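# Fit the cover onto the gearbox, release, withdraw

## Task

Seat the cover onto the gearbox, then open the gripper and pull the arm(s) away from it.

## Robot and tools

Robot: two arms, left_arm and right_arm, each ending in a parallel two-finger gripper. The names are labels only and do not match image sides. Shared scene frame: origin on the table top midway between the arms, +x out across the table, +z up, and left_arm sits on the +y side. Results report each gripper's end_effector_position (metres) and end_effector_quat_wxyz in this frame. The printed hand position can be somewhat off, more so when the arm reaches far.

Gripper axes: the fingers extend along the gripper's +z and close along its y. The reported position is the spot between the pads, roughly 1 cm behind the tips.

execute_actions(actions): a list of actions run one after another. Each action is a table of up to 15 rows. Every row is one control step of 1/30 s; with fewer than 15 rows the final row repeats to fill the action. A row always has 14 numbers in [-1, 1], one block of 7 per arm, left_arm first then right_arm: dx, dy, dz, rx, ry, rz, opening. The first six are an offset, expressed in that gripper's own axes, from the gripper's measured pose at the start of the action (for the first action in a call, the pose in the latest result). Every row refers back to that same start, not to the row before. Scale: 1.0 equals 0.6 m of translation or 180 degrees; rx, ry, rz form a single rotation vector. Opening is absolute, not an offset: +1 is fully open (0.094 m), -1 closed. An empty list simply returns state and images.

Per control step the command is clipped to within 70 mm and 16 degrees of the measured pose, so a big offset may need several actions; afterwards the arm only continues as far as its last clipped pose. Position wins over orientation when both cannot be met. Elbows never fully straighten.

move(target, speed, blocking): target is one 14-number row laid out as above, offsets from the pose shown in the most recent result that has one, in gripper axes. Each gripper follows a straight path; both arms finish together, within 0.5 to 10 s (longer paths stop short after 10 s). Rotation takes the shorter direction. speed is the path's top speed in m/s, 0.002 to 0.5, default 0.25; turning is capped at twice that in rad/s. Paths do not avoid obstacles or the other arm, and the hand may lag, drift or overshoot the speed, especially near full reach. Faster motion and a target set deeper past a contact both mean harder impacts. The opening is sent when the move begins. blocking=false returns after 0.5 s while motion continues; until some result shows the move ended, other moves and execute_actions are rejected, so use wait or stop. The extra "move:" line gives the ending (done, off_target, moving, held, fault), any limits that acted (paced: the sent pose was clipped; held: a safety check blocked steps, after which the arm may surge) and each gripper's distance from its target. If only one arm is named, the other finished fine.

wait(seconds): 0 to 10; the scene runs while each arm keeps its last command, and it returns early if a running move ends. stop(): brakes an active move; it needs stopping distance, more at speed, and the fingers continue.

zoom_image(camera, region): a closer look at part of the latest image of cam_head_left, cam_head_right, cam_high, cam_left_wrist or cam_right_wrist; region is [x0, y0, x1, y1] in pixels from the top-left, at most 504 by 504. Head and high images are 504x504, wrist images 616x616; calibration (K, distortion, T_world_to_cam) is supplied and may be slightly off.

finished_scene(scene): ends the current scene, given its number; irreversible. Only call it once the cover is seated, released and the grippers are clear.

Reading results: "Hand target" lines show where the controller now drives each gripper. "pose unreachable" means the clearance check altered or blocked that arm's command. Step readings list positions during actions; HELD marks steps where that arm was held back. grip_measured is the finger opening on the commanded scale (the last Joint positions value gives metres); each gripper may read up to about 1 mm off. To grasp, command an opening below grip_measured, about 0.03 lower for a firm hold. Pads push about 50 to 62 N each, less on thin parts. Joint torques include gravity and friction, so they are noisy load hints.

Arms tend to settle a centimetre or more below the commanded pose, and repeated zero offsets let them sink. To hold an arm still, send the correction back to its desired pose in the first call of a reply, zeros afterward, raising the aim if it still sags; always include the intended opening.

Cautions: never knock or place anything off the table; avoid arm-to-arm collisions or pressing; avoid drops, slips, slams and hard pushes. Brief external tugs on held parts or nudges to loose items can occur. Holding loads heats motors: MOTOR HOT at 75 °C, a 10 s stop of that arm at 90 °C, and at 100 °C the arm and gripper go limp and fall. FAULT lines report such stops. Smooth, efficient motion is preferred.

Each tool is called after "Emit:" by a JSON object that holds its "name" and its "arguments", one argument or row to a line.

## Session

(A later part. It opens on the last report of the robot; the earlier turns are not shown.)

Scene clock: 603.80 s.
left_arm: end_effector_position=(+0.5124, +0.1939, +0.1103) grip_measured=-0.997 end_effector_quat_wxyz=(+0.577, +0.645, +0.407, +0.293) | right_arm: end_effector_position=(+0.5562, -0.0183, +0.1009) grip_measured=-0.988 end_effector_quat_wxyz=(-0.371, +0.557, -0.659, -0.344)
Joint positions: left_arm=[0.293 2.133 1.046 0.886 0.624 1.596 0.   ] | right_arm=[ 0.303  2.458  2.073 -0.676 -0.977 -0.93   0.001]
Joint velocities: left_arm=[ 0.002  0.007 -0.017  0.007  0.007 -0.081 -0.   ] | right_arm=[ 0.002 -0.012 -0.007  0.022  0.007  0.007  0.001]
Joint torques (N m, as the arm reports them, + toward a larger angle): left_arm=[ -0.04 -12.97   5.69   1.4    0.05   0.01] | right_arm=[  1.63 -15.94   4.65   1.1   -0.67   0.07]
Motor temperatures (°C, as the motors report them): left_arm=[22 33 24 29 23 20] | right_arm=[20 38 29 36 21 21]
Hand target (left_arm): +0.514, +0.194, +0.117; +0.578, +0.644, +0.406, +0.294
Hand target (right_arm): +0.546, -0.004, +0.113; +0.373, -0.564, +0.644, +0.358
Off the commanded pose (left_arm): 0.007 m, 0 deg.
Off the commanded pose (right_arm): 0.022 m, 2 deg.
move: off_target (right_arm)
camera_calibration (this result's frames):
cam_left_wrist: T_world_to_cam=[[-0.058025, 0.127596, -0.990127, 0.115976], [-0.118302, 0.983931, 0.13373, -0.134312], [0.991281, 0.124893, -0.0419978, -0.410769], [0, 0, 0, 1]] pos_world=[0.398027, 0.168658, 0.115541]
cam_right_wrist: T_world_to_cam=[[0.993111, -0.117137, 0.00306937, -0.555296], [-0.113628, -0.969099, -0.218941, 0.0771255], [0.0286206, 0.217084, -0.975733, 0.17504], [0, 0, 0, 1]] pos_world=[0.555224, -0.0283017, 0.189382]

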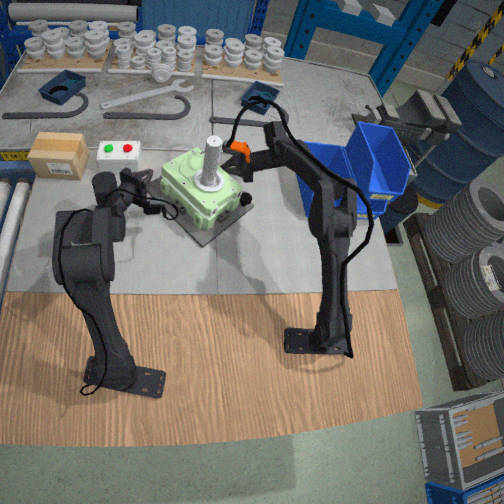

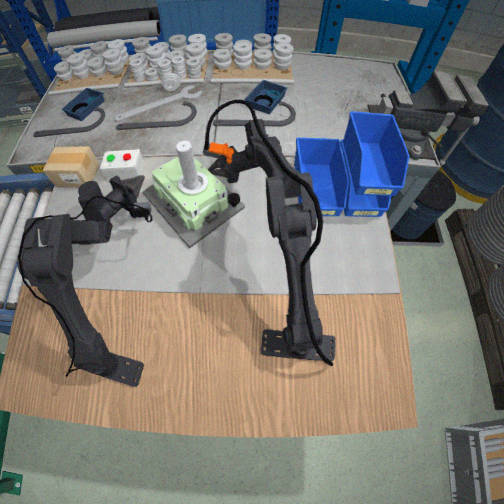

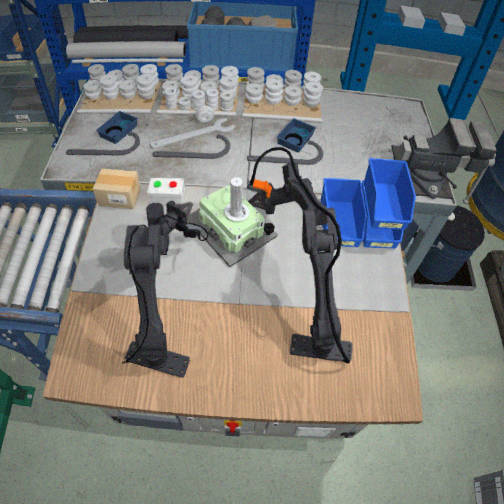

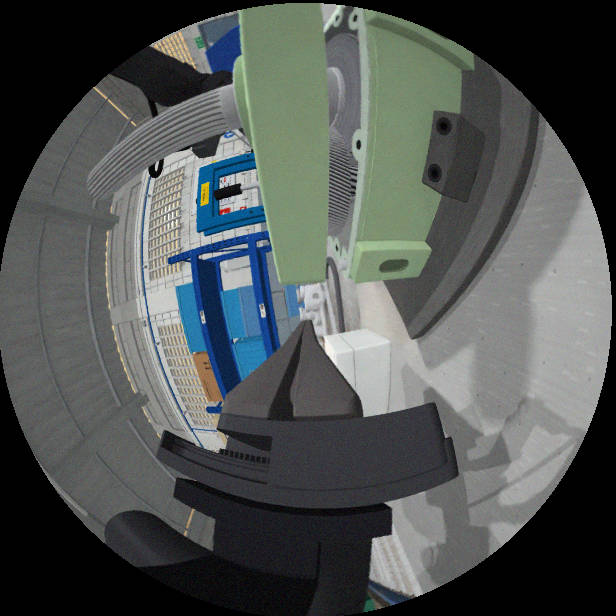

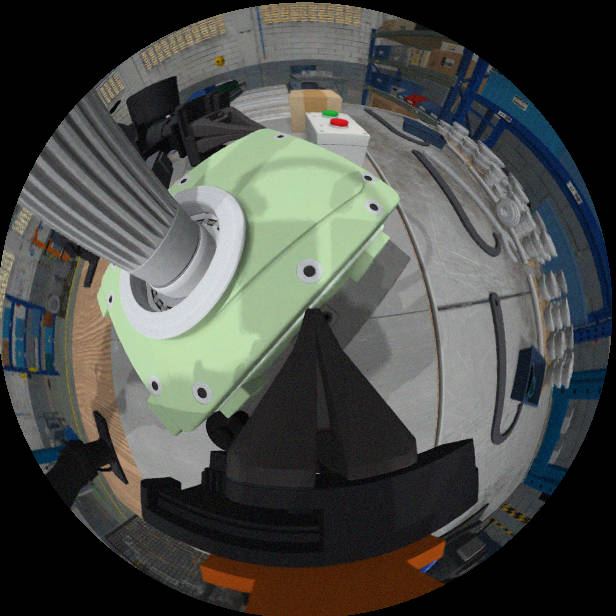

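Emit:
{"name": "move", "arguments": {
  "target": [0,0.09,0,0,0,0,-1,-0.012,-0.02,-0.02,0,0,0,-1],
  "speed": 0.1
}}

Emit:
{"name": "move", "arguments": {
  "target": [-0.17,0.01,0.04,0,0,0,-1,-0.012,0,0,0,0,0,-1],
  "speed": 0.1
}}

Emit:
{"name": "move", "arguments": {
  "target": [0,-0.07,0,0,0,0,-1,-0.012,0,0,0,0,0,-1],
  "speed": 0.03
}}

Scene clock: 611.20 s.
left_arm: end_effector_position=(+0.5193, +0.1946, +0.1468) grip_measured=-0.997 end_effector_quat_wxyz=(+0.573, +0.647, +0.413, +0.285) | right_arm: end_effector_position=(+0.5656, -0.0230, +0.1097) grip_measured=-0.988 end_effector_quat_wxyz=(-0.371, +0.559, -0.659, -0.339)
Joint positions: left_arm=[0.293 2.043 1.119 0.701 0.624 1.596 0.   ] | right_arm=[ 0.293  2.498  2.19  -0.766 -0.973 -0.953  0.001]
Joint velocities: left_arm=[-0.012 -0.022 -0.017 -0.037  0.037 -0.037 -0.   ] | right_arm=[-0.012 -0.012 -0.007 -0.066  0.037 -0.037 -0.   ]
Joint torques (N m, as the arm reports them, + toward a larger angle): left_arm=[ -0.22 -13.58   7.13   1.42   0.01  -0.01] | right_arm=[ -0.59 -13.15   8.02   0.71  -0.56  -0.03]
Motor temperatures (°C, as the motors report them): left_arm=[22 33 24 29 23 20] | right_arm=[20 39 28 35 21 21]
Hand target (left_arm): +0.522, +0.193, +0.163; +0.578, +0.644, +0.406, +0.293
Hand target (right_arm): +0.568, -0.027, +0.112; +0.371, -0.557, +0.659, +0.344
Off the commanded pose (left_arm): 0.017 m, 1 deg.
Off the commanded pose (right_arm): 0.005 m, 1 deg.
move: off_target (left_arm)
camera_calibration (this result's frames):
cam_left_wrist: T_world_to_cam=[[-0.0801947, 0.12547, -0.988851, 0.164118], [-0.1153, 0.984219, 0.134233, -0.140712], [0.990088, 0.124779, -0.0644626, -0.412152], [0, 0, 0, 1]] pos_world=[0.405004, 0.169327, 0.154608]
cam_right_wrist: T_world_to_cam=[[0.992917, -0.118337, 0.0105886, -0.566017], [-0.113442, -0.970771, -0.211505, 0.0746792], [0.0353081, 0.208806, -0.97732, 0.180563], [0, 0, 0, 1]] pos_world=[0.564104, -0.032187, 0.198256]

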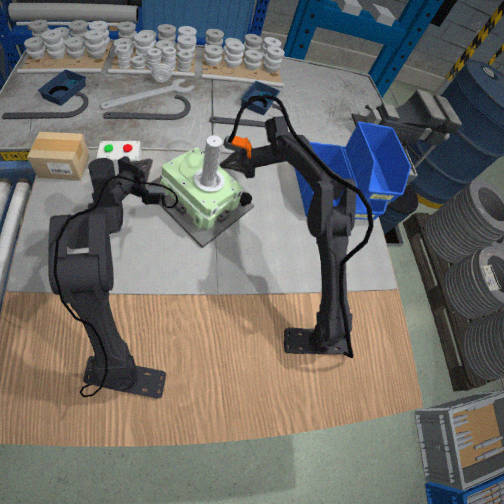

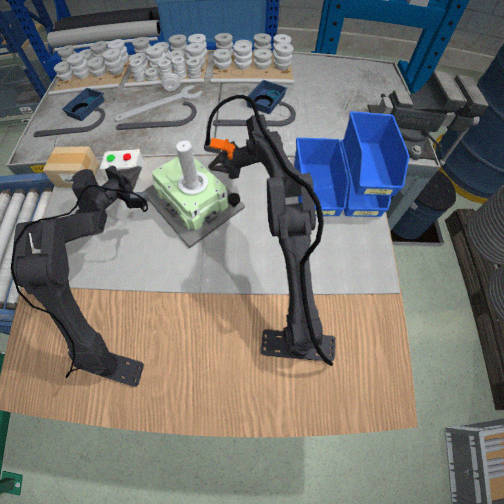

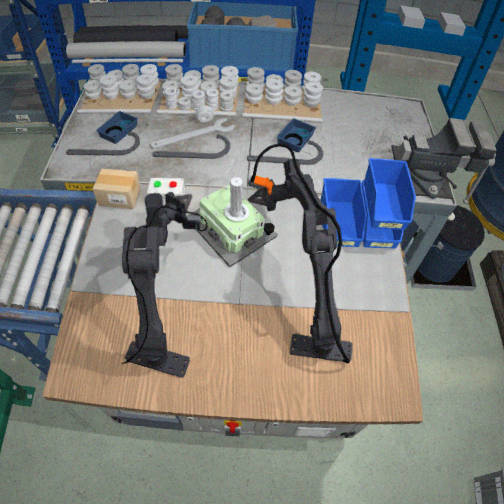

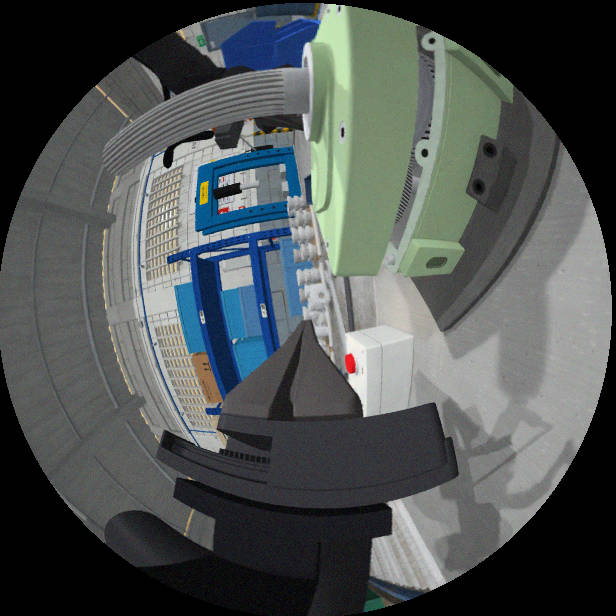

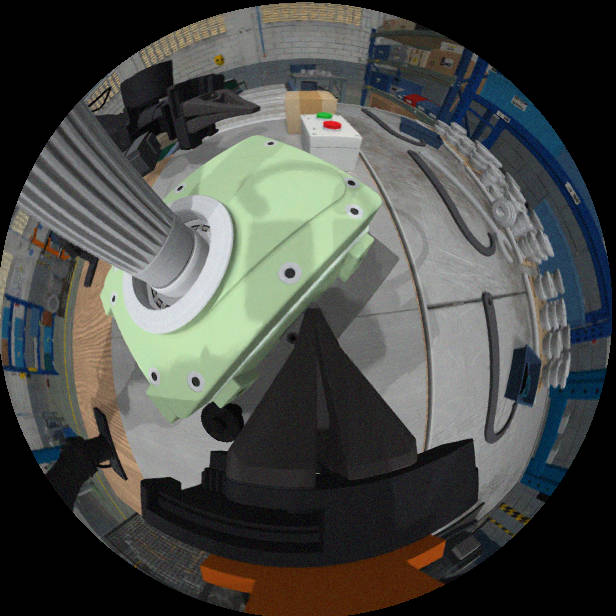

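Scene clock: 612.73 s.
left_arm: end_effector_position=(+0.4918, +0.0955, +0.1375) grip_measured=-0.997 end_effector_quat_wxyz=(+0.558, +0.661, +0.419, +0.275) | right_arm: end_effector_position=(+0.5661, -0.0234, +0.1090) grip_measured=-0.988 end_effector_quat_wxyz=(-0.369, +0.558, -0.662, -0.338)
Joint positions: left_arm=[0.039 1.975 1.014 0.716 0.38  1.557 0.   ] | right_arm=[ 0.293  2.498  2.19  -0.766 -0.967 -0.949  0.001]
Joint velocities: left_arm=[ 0.012 -0.007 -0.017 -0.007 -0.037 -0.007  0.   ] | right_arm=[-0.002  0.002 -0.017  0.051 -0.037 -0.051  0.   ]
Joint torques (N m, as the arm reports them, + toward a larger angle): left_arm=[ -0.17 -13.6    4.93   1.87  -0.05  -0.19] | right_arm=[  0.4  -13.96   7.7    0.85  -0.45   0.11]
Motor temperatures (°C, as the motors report them): left_arm=[22 34 24 29 23 20] | right_arm=[20 39 28 35 21 21]
Hand target (left_arm): +0.491, +0.095, +0.157; +0.573, +0.648, +0.413, +0.285
Hand target (right_arm): +0.566, -0.020, +0.116; +0.371, -0.559, +0.659, +0.339
Off the commanded pose (left_arm): 0.022 m, 3 deg.
Off the commanded pose (right_arm): 0.008 m, 0 deg.
move: off_target (left_arm)
camera_calibration (this result's frames):
cam_left_wrist: T_world_to_cam=[[-0.119019, 0.150341, -0.981444, 0.180844], [-0.101624, 0.981434, 0.162663, -0.0554609], [0.987678, 0.119098, -0.101531, -0.366359], [0, 0, 0, 1]] pos_world=[0.377732, 0.0708757, 0.149313]
cam_right_wrist: T_world_to_cam=[[0.992385, -0.122893, 0.00837624, -0.566093], [-0.11851, -0.971103, -0.207158, 0.0765282], [0.0335926, 0.204588, -0.978272, 0.180943], [0, 0, 0, 1]] pos_world=[0.564772, -0.0322711, 0.197607]

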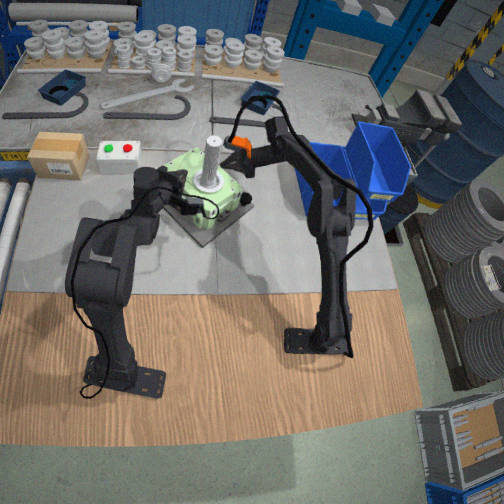

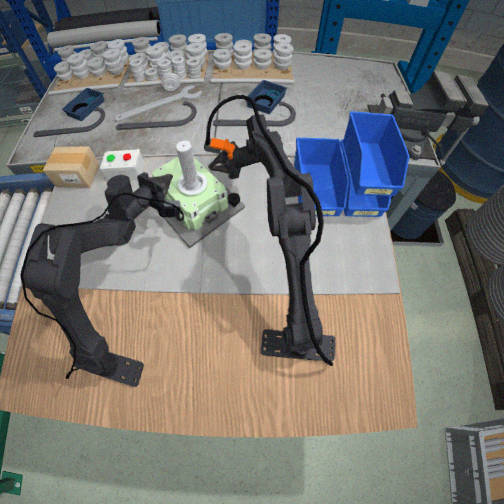

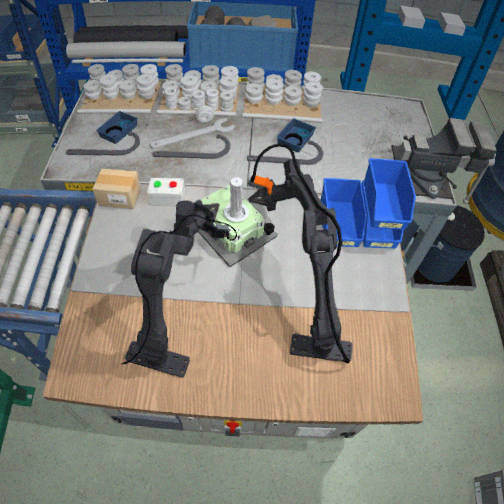

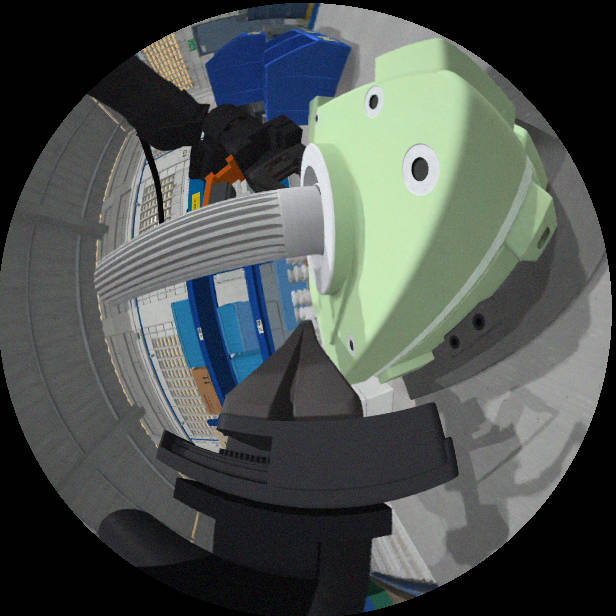

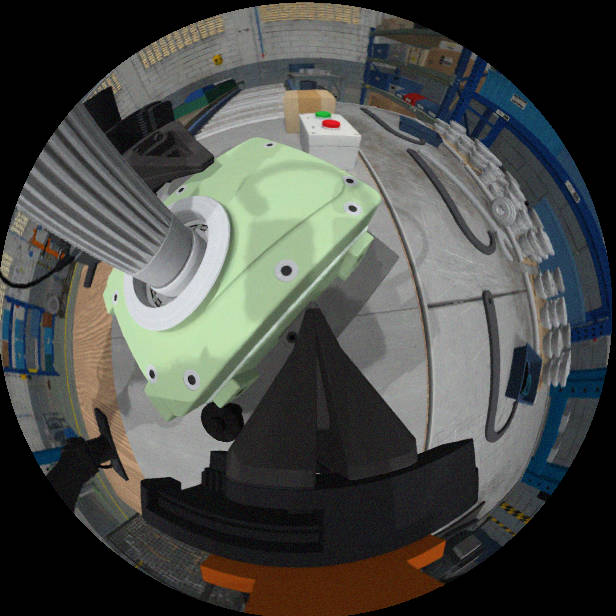

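Scene clock: 614.37 s.
left_arm: end_effector_position=(+0.4878, +0.0962, +0.1239) grip_measured=-0.998 end_effector_quat_wxyz=(+0.578, +0.647, +0.399, +0.298) | right_arm: end_effector_position=(+0.5665, -0.0238, +0.1083) grip_measured=-0.988 end_effector_quat_wxyz=(-0.368, +0.557, -0.664, -0.337)
Joint positions: left_arm=[0.039 2.043 0.948 0.927 0.379 1.557 0.   ] | right_arm=[ 0.293  2.498  2.19  -0.766 -0.962 -0.944  0.001]
Joint velocities: left_arm=[ 0.007 -0.017 -0.007  0.007 -0.007 -0.066 -0.001] | right_arm=[ 0.007  0.007 -0.017  0.007 -0.007 -0.007  0.001]
Joint torques (N m, as the arm reports them, + toward a larger angle): left_arm=[ 0.06 -9.24  3.4   1.24 -0.01 -0.02] | right_arm=[  0.42 -13.97   7.7    0.85  -0.45   0.11]
Motor temperatures (°C, as the motors report them): left_arm=[22 33 24 29 23 20] | right_arm=[20 39 29 35 21 21]
Hand target (left_arm): +0.481, +0.097, +0.097; +0.558, +0.661, +0.419, +0.275
Hand target (right_arm): +0.567, -0.020, +0.115; +0.370, -0.558, +0.662, +0.338
Off the commanded pose (left_arm): 0.028 m, 4 deg.
Off the commanded pose (right_arm): 0.008 m, 0 deg.
move: off_target (left_arm)
camera_calibration (this result's frames):
cam_left_wrist: T_world_to_cam=[[-0.0438397, 0.138722, -0.989361, 0.132394], [-0.113582, 0.9832, 0.142891, -0.0462515], [0.992561, 0.118638, -0.027347, -0.37536], [0, 0, 0, 1]] pos_world=[0.373119, 0.0716403, 0.12733]
cam_right_wrist: T_world_to_cam=[[0.991846, -0.127294, 0.00608946, -0.566123], [-0.123416, -0.971345, -0.20312, 0.0783665], [0.031771, 0.200712, -0.979135, 0.181425], [0, 0, 0, 1]] pos_world=[0.565415, -0.0323575, 0.197004]

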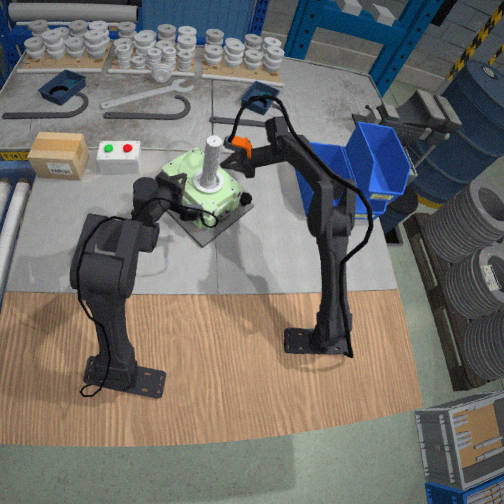

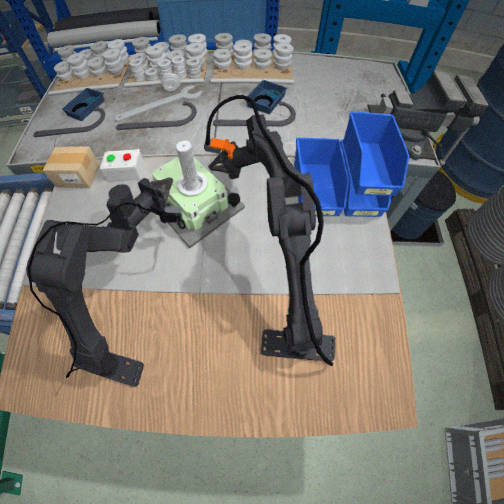

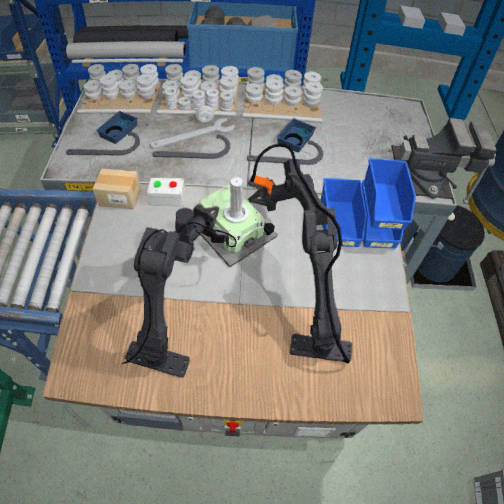

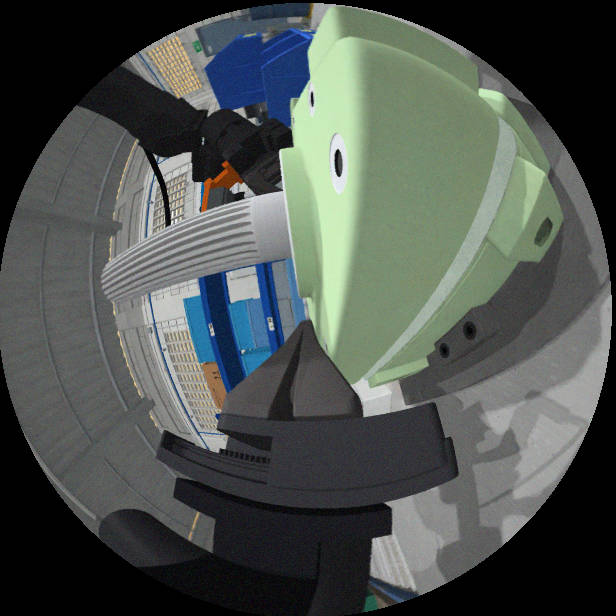

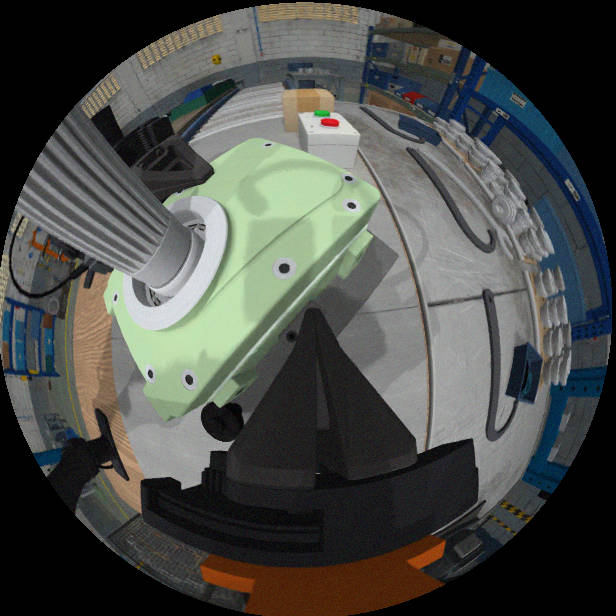

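Dropped; back off to view.

Emit:
{"name": "move", "arguments": {
  "target": [0,0.03,-0.2,0,0,0,-1,-0.012,-0.03,-0.05,0,0,0,-1],
  "speed": 0.1
}}

Emit:
{"name": "move", "arguments": {
  "target": [0,-0.07,0,0,0,0,-1,-0.012,0,0,0,0,0,-1],
  "speed": 0.1
}}

Emit:
{"name": "zoom_image", "arguments": {
  "camera": "cam_left_wrist",
  "region": [180,60,480,360]
}}

Scene clock: 619.37 s.
left_arm: end_effector_position=(+0.3919, +0.1529, +0.1560) grip_measured=-0.998 end_effector_quat_wxyz=(+0.578, +0.646, +0.401, +0.297) | right_arm: end_effector_position=(+0.5816, -0.0450, +0.1248) grip_measured=-0.988 end_effector_quat_wxyz=(-0.367, +0.560, -0.667, -0.327)
Joint positions: left_arm=[0.187 1.626 0.557 0.888 0.523 1.582 0.   ] | right_arm=[ 0.251  2.59   2.441 -0.977 -0.962 -1.014  0.001]
Joint velocities: left_arm=[-0.002  0.017 -0.007 -0.037 -0.037  0.007 -0.001] | right_arm=[-0.012 -0.002 -0.012 -0.007  0.051  0.037 -0.003]
Joint torques (N m, as the arm reports them, + toward a larger angle): left_arm=[ 0.88 -9.08  4.53  1.46  0.17  0.03] | right_arm=[ -0.75 -13.52   7.9    0.59  -0.65  -0.05]
Motor temperatures (°C, as the motors report them): left_arm=[22 33 24 29 23 20] | right_arm=[20 39 29 35 21 21]
Hand target (left_arm): +0.388, +0.155, +0.160; +0.578, +0.646, +0.399, +0.297
Hand target (right_arm): +0.582, -0.049, +0.128; +0.369, -0.556, +0.665, +0.336
Off the commanded pose (left_arm): 0.007 m, 0 deg.
Off the commanded pose (right_arm): 0.006 m, 1 deg.
move: done
camera_calibration (this result's frames):
cam_left_wrist: T_world_to_cam=[[-0.0458285, 0.135854, -0.989668, 0.153275], [-0.116191, 0.98326, 0.140355, -0.116015], [0.992169, 0.121423, -0.0292763, -0.286027], [0, 0, 0, 1]] pos_world=[0.277331, 0.12798, 0.1596]
cam_right_wrist: T_world_to_cam=[[0.990983, -0.132856, 0.0174016, -0.585014], [-0.127281, -0.973968, -0.187581, 0.0631641], [0.0418699, 0.183675, -0.982095, 0.195027], [0, 0, 0, 1]] pos_world=[0.579613, -0.0520244, 0.213564]

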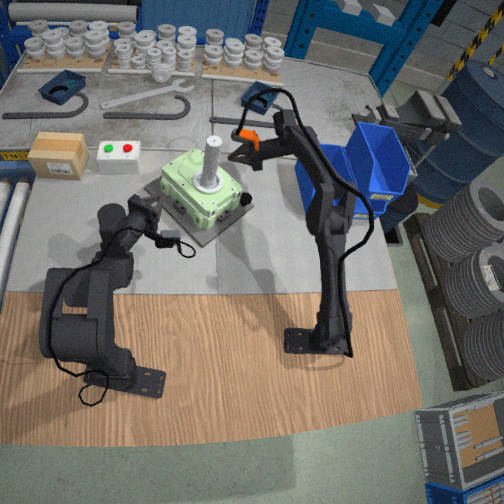

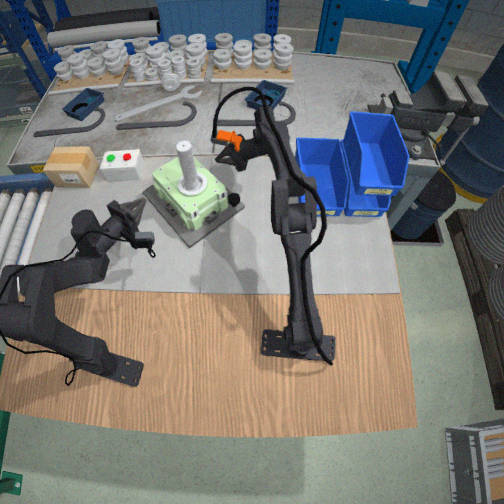

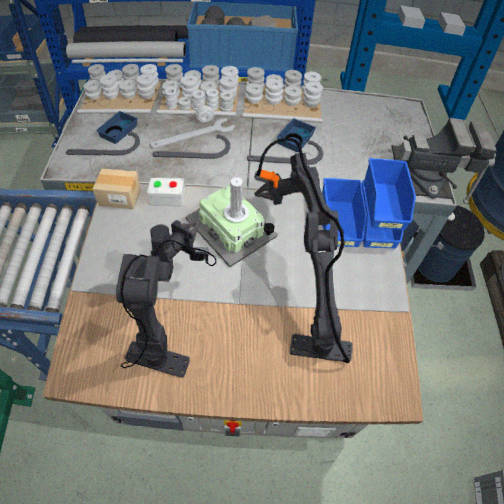

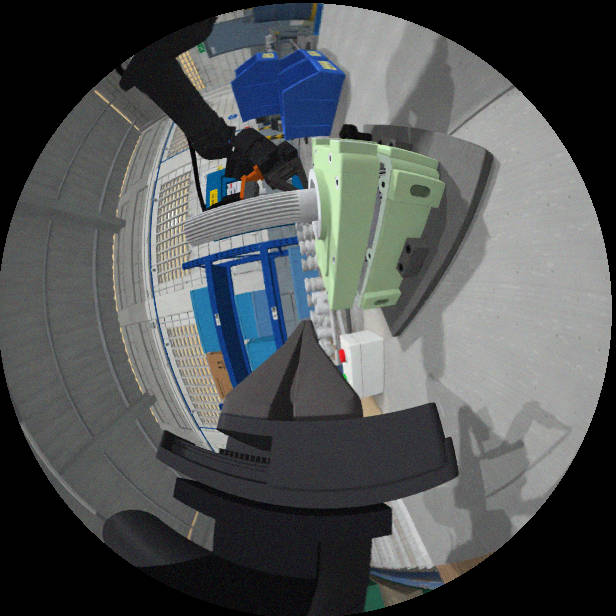

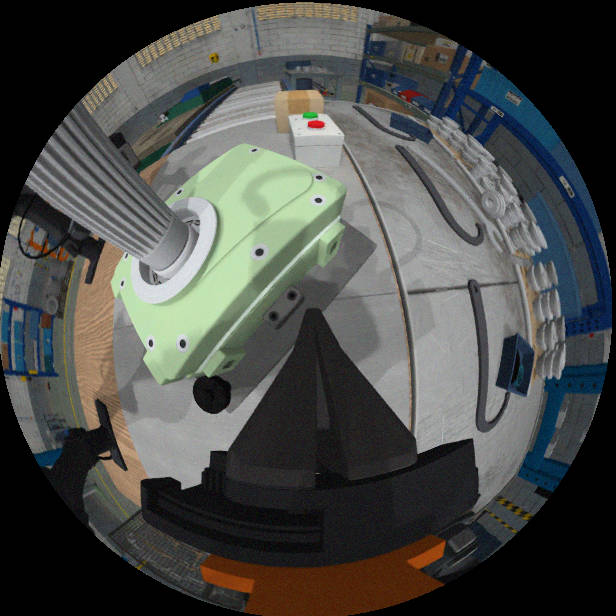

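Scene clock: 620.47 s.
left_arm: end_effector_position=(+0.3849, +0.1529, +0.1133) grip_measured=-0.998 end_effector_quat_wxyz=(+0.574, +0.649, +0.405, +0.292) | right_arm: end_effector_position=(+0.5820, -0.0455, +0.1241) grip_measured=-0.988 end_effector_quat_wxyz=(-0.366, +0.558, -0.670, -0.326)
Joint positions: left_arm=[0.187 1.78  0.483 1.1   0.523 1.583 0.   ] | right_arm=[ 0.251  2.59   2.441 -0.977 -0.957 -1.008  0.001]
Joint velocities: left_arm=[-0.012 -0.017  0.012 -0.007 -0.051 -0.007 -0.001] | right_arm=[-0.002 -0.002  0.002 -0.007 -0.066 -0.022 -0.001]
Joint torques (N m, as the arm reports them, + toward a larger angle): left_arm=[ 0.35 -6.82  3.76  1.85  0.06 -0.01] | right_arm=[  0.4  -13.98   8.19   0.75  -0.46   0.1 ]
Motor temperatures (°C, as the motors report them): left_arm=[22 33 24 29 23 20] | right_arm=[20 39 29 35 21 21]
Hand target (left_arm): +0.385, +0.154, +0.115; +0.577, +0.646, +0.401, +0.297
Hand target (right_arm): +0.582, -0.041, +0.131; +0.368, -0.559, +0.667, +0.327
Off the commanded pose (left_arm): 0.001 m, 1 deg.
Off the commanded pose (right_arm): 0.008 m, 0 deg.
move: done
camera_calibration (this result's frames):
cam_left_wrist: T_world_to_cam=[[-0.0616537, 0.136668, -0.988696, 0.116538], [-0.1138, 0.983159, 0.142999, -0.112105], [0.991589, 0.12133, -0.0450625, -0.278361], [0, 0, 0, 1]] pos_world=[0.270447, 0.128063, 0.118708]
cam_right_wrist: T_world_to_cam=[[0.990311, -0.138205, 0.0135274, -0.584848], [-0.133428, -0.973998, -0.183097, 0.0656259], [0.0384807, 0.179518, -0.983002, 0.196305], [0, 0, 0, 1]] pos_world=[0.580384, -0.05215, 0.212896]

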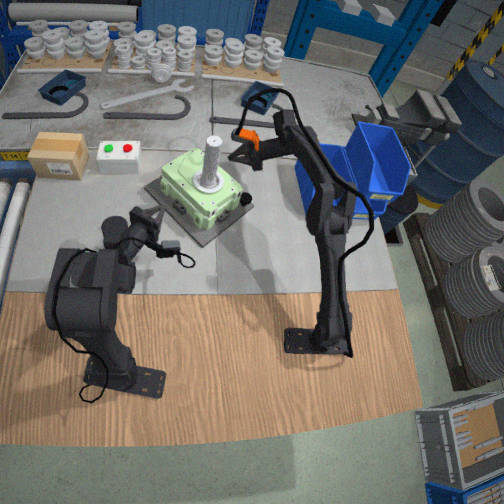

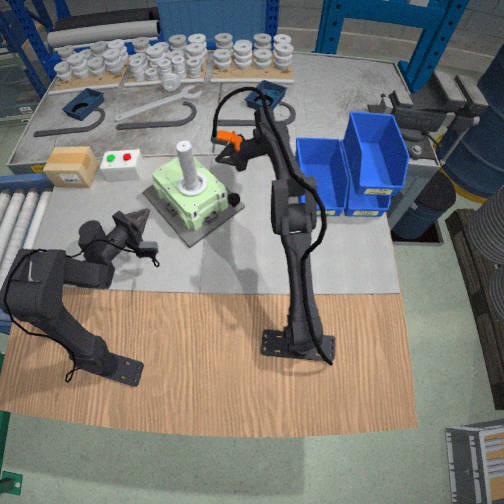

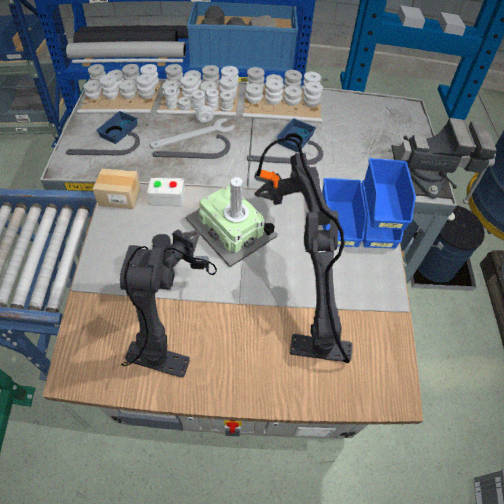

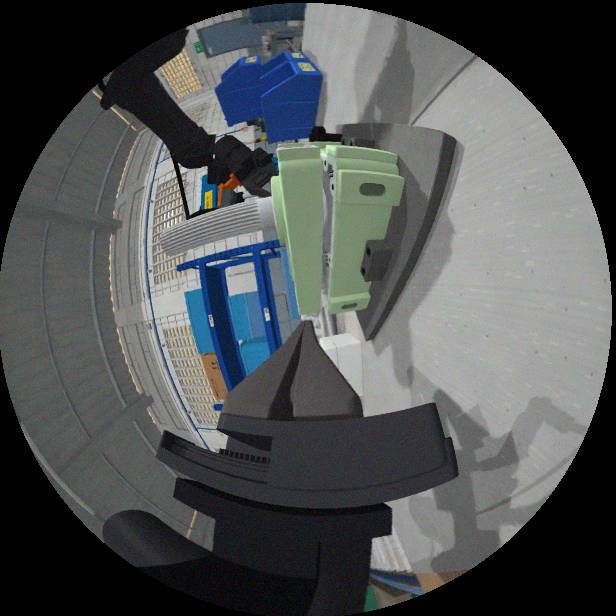

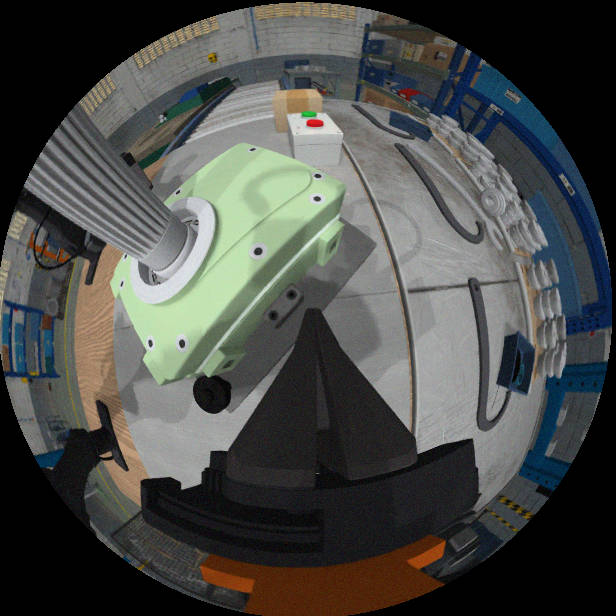

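Region (180, 60, 480, 360) of cam_left_wrist's 616x616 image, scaled by 1.680, with more detail than that image has.

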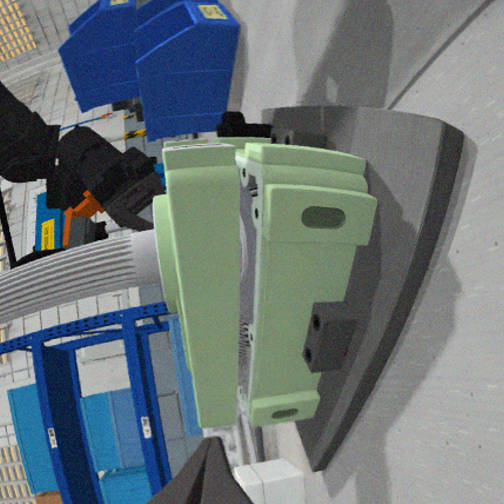

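Emit:
{"name": "move", "arguments": {
  "target": [0,0,0,0,0,0,-1,-0.022,0.03,0.09,0,0,0,-1],
  "speed": 0.03
}}

Emit:
{"name": "move", "arguments": {
  "target": [0,0,0,0,0,0,-1,-0.015,0.02,0.008,0,0,0,-1],
  "speed": 0.01
}}

Scene clock: 628.57 s.
left_arm: end_effector_position=(+0.3850, +0.1529, +0.1137) grip_measured=-0.998 end_effector_quat_wxyz=(+0.575, +0.648, +0.405, +0.293) | right_arm: end_effector_position=(+0.5778, +0.0012, +0.0965) grip_measured=-0.988 end_effector_quat_wxyz=(+0.360, -0.553, +0.677, +0.325)
Joint positions: left_arm=[0.187 1.78  0.483 1.102 0.523 1.583 0.   ] | right_arm=[ 0.342  2.571  2.291 -0.744 -0.901 -0.862  0.001]
Joint velocities: left_arm=[-0.007 -0.002  0.002 -0.022 -0.007 -0.007 -0.   ] | right_arm=[ 0.002 -0.007  0.002 -0.022  0.007  0.081 -0.001]
Joint torques (N m, as the arm reports them, + toward a larger angle): left_arm=[ 0.04 -7.32  4.15  1.6   0.01 -0.02] | right_arm=[  0.88 -16.87   4.7    1.24  -0.45   0.1 ]
Motor temperatures (°C, as the motors report them): left_arm=[22 32 23 30 23 20] | right_arm=[20 40 29 34 21 21]
Hand target (left_arm): +0.385, +0.153, +0.113; +0.574, +0.649, +0.405, +0.292
Hand target (right_arm): +0.573, +0.010, +0.108; +0.365, -0.558, +0.670, +0.327
Off the commanded pose (left_arm): 0.000 m, 0 deg.
Off the commanded pose (right_arm): 0.015 m, 1 deg.
move: off_target (right_arm)
camera_calibration (this result's frames):
cam_left_wrist: T_world_to_cam=[[-0.0597678, 0.136649, -0.988815, 0.116249], [-0.114073, 0.983161, 0.142762, -0.112023], [0.991673, 0.121329, -0.0431736, -0.278672], [0, 0, 0, 1]] pos_world=[0.27052, 0.128062, 0.118911]
cam_right_wrist: T_world_to_cam=[[0.988631, -0.150361, 0.00103177, -0.571626], [-0.147956, -0.973995, -0.171588, 0.112812], [0.0268051, 0.169485, -0.985168, 0.167944], [0, 0, 0, 1]] pos_world=[0.577316, -0.0045357, 0.1854]

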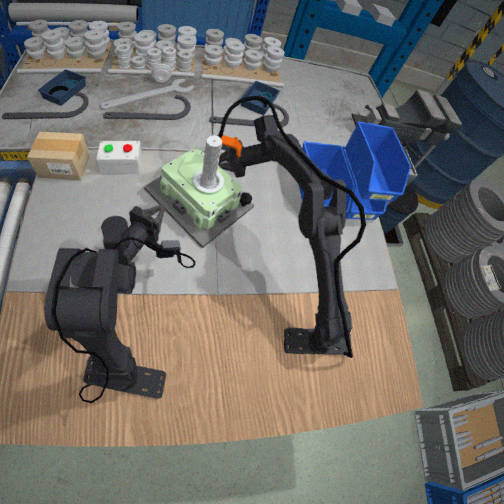

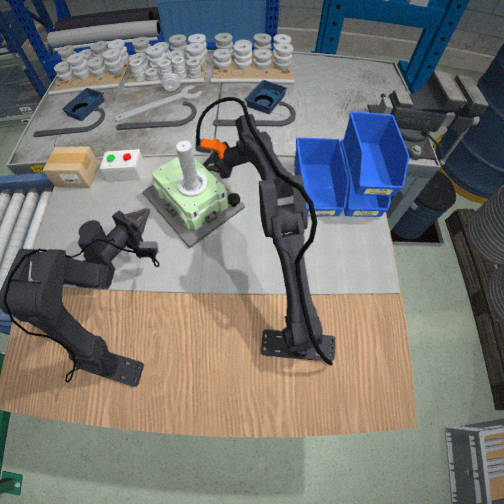

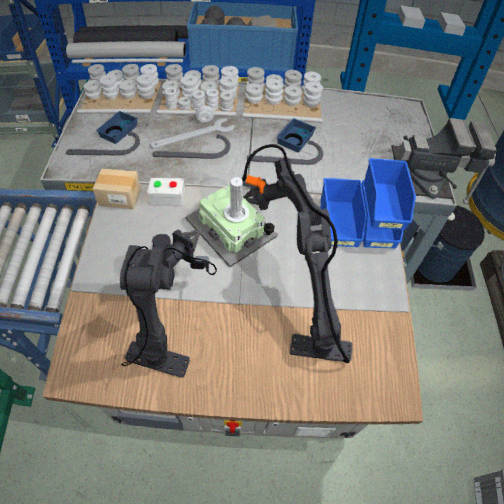

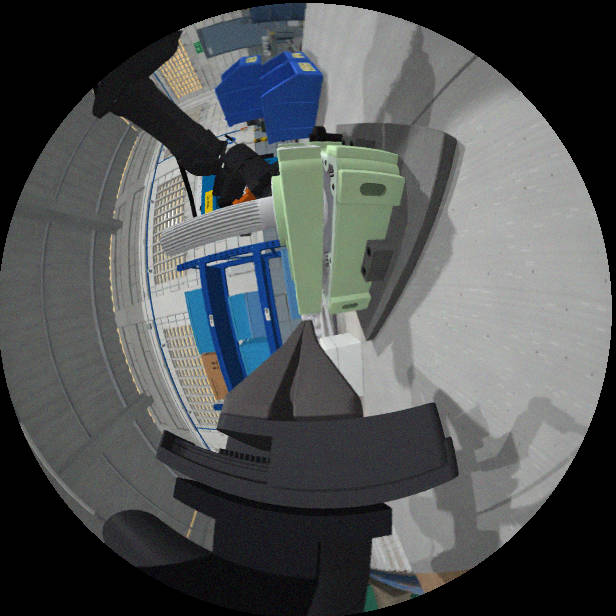

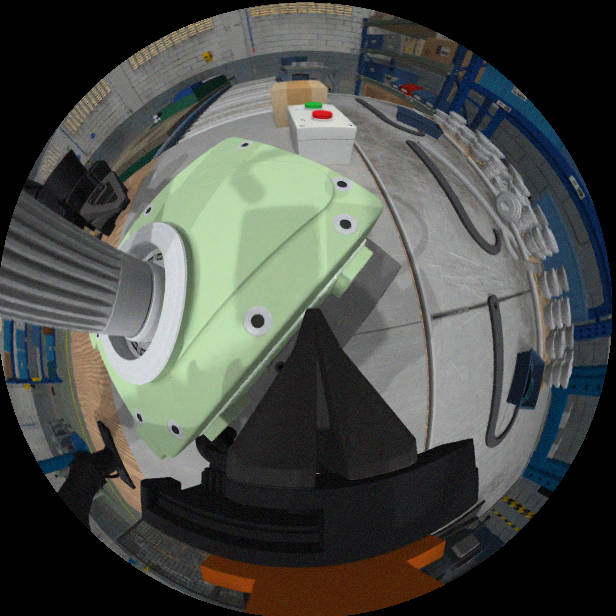

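Scene clock: 630.37 s.
left_arm: end_effector_position=(+0.3850, +0.1529, +0.1137) grip_measured=-0.998 end_effector_quat_wxyz=(+0.575, +0.648, +0.405, +0.293) | right_arm: end_effector_position=(+0.5761, +0.0002, +0.0926) grip_measured=-0.988 end_effector_quat_wxyz=(+0.358, -0.547, +0.687, +0.317)
Joint positions: left_arm=[0.187 1.78  0.483 1.102 0.523 1.583 0.   ] | right_arm=[ 0.346  2.543  2.229 -0.701 -0.877 -0.837  0.001]
Joint velocities: left_arm=[ 0.007 -0.017  0.012  0.022 -0.022 -0.007  0.001] | right_arm=[ 0.012  0.002  0.002  0.022 -0.022 -0.007 -0.   ]
Joint torques (N m, as the arm reports them, + toward a larger angle): left_arm=[-0.03 -7.33  4.19  1.62  0.01 -0.01] | right_arm=[  1.29 -16.39   4.8    1.21  -0.48   0.14]
Motor temperatures (°C, as the motors report them): left_arm=[22 32 23 30 23 20] | right_arm=[20 41 29 34 21 21]
Hand target (left_arm): +0.385, +0.153, +0.114; +0.575, +0.648, +0.405, +0.293
Hand target (right_arm): +0.568, +0.012, +0.102; +0.360, -0.553, +0.677, +0.325
Off the commanded pose (left_arm): 0.000 m, 0 deg.
Off the commanded pose (right_arm): 0.017 m, 2 deg.
move: off_target (right_arm)
camera_calibration (this result's frames):
cam_left_wrist: T_world_to_cam=[[-0.0597678, 0.136649, -0.988815, 0.116249], [-0.114073, 0.983161, 0.142762, -0.112023], [0.991673, 0.121329, -0.0431736, -0.278672], [0, 0, 0, 1]] pos_world=[0.27052, 0.128062, 0.118911]
cam_right_wrist: T_world_to_cam=[[0.984995, -0.172566, -0.0025047, -0.567713], [-0.170833, -0.972831, -0.156254, 0.122717], [0.0245275, 0.154337, -0.987714, 0.165823], [0, 0, 0, 1]] pos_world=[0.576091, -0.00417809, 0.181539]

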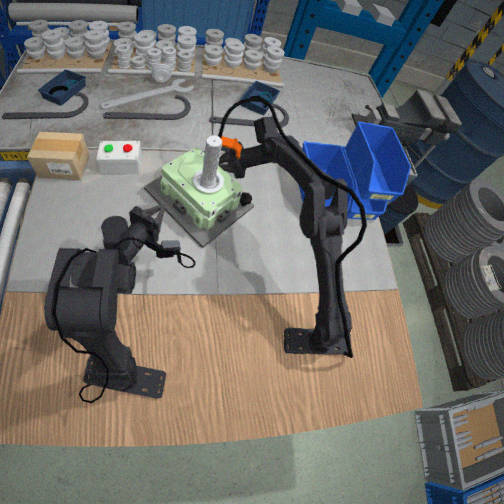

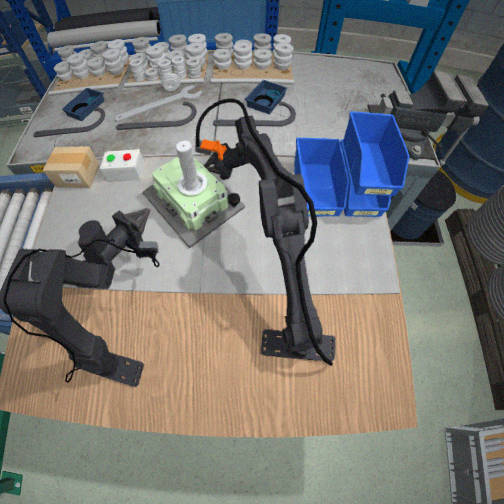

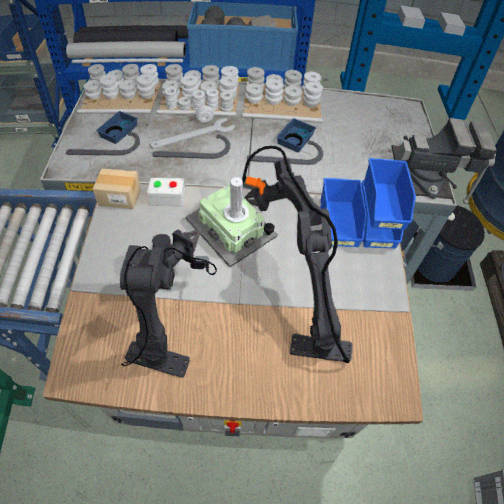

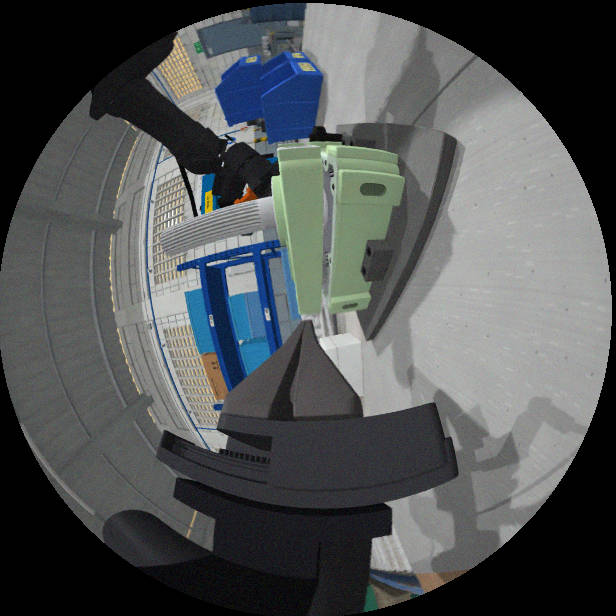

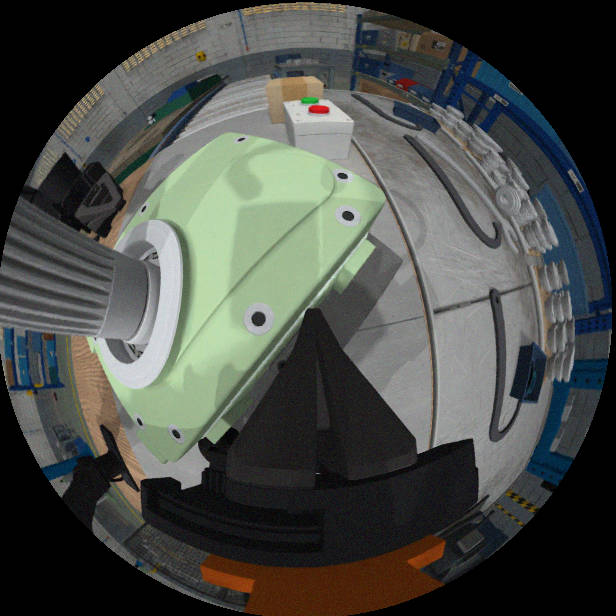

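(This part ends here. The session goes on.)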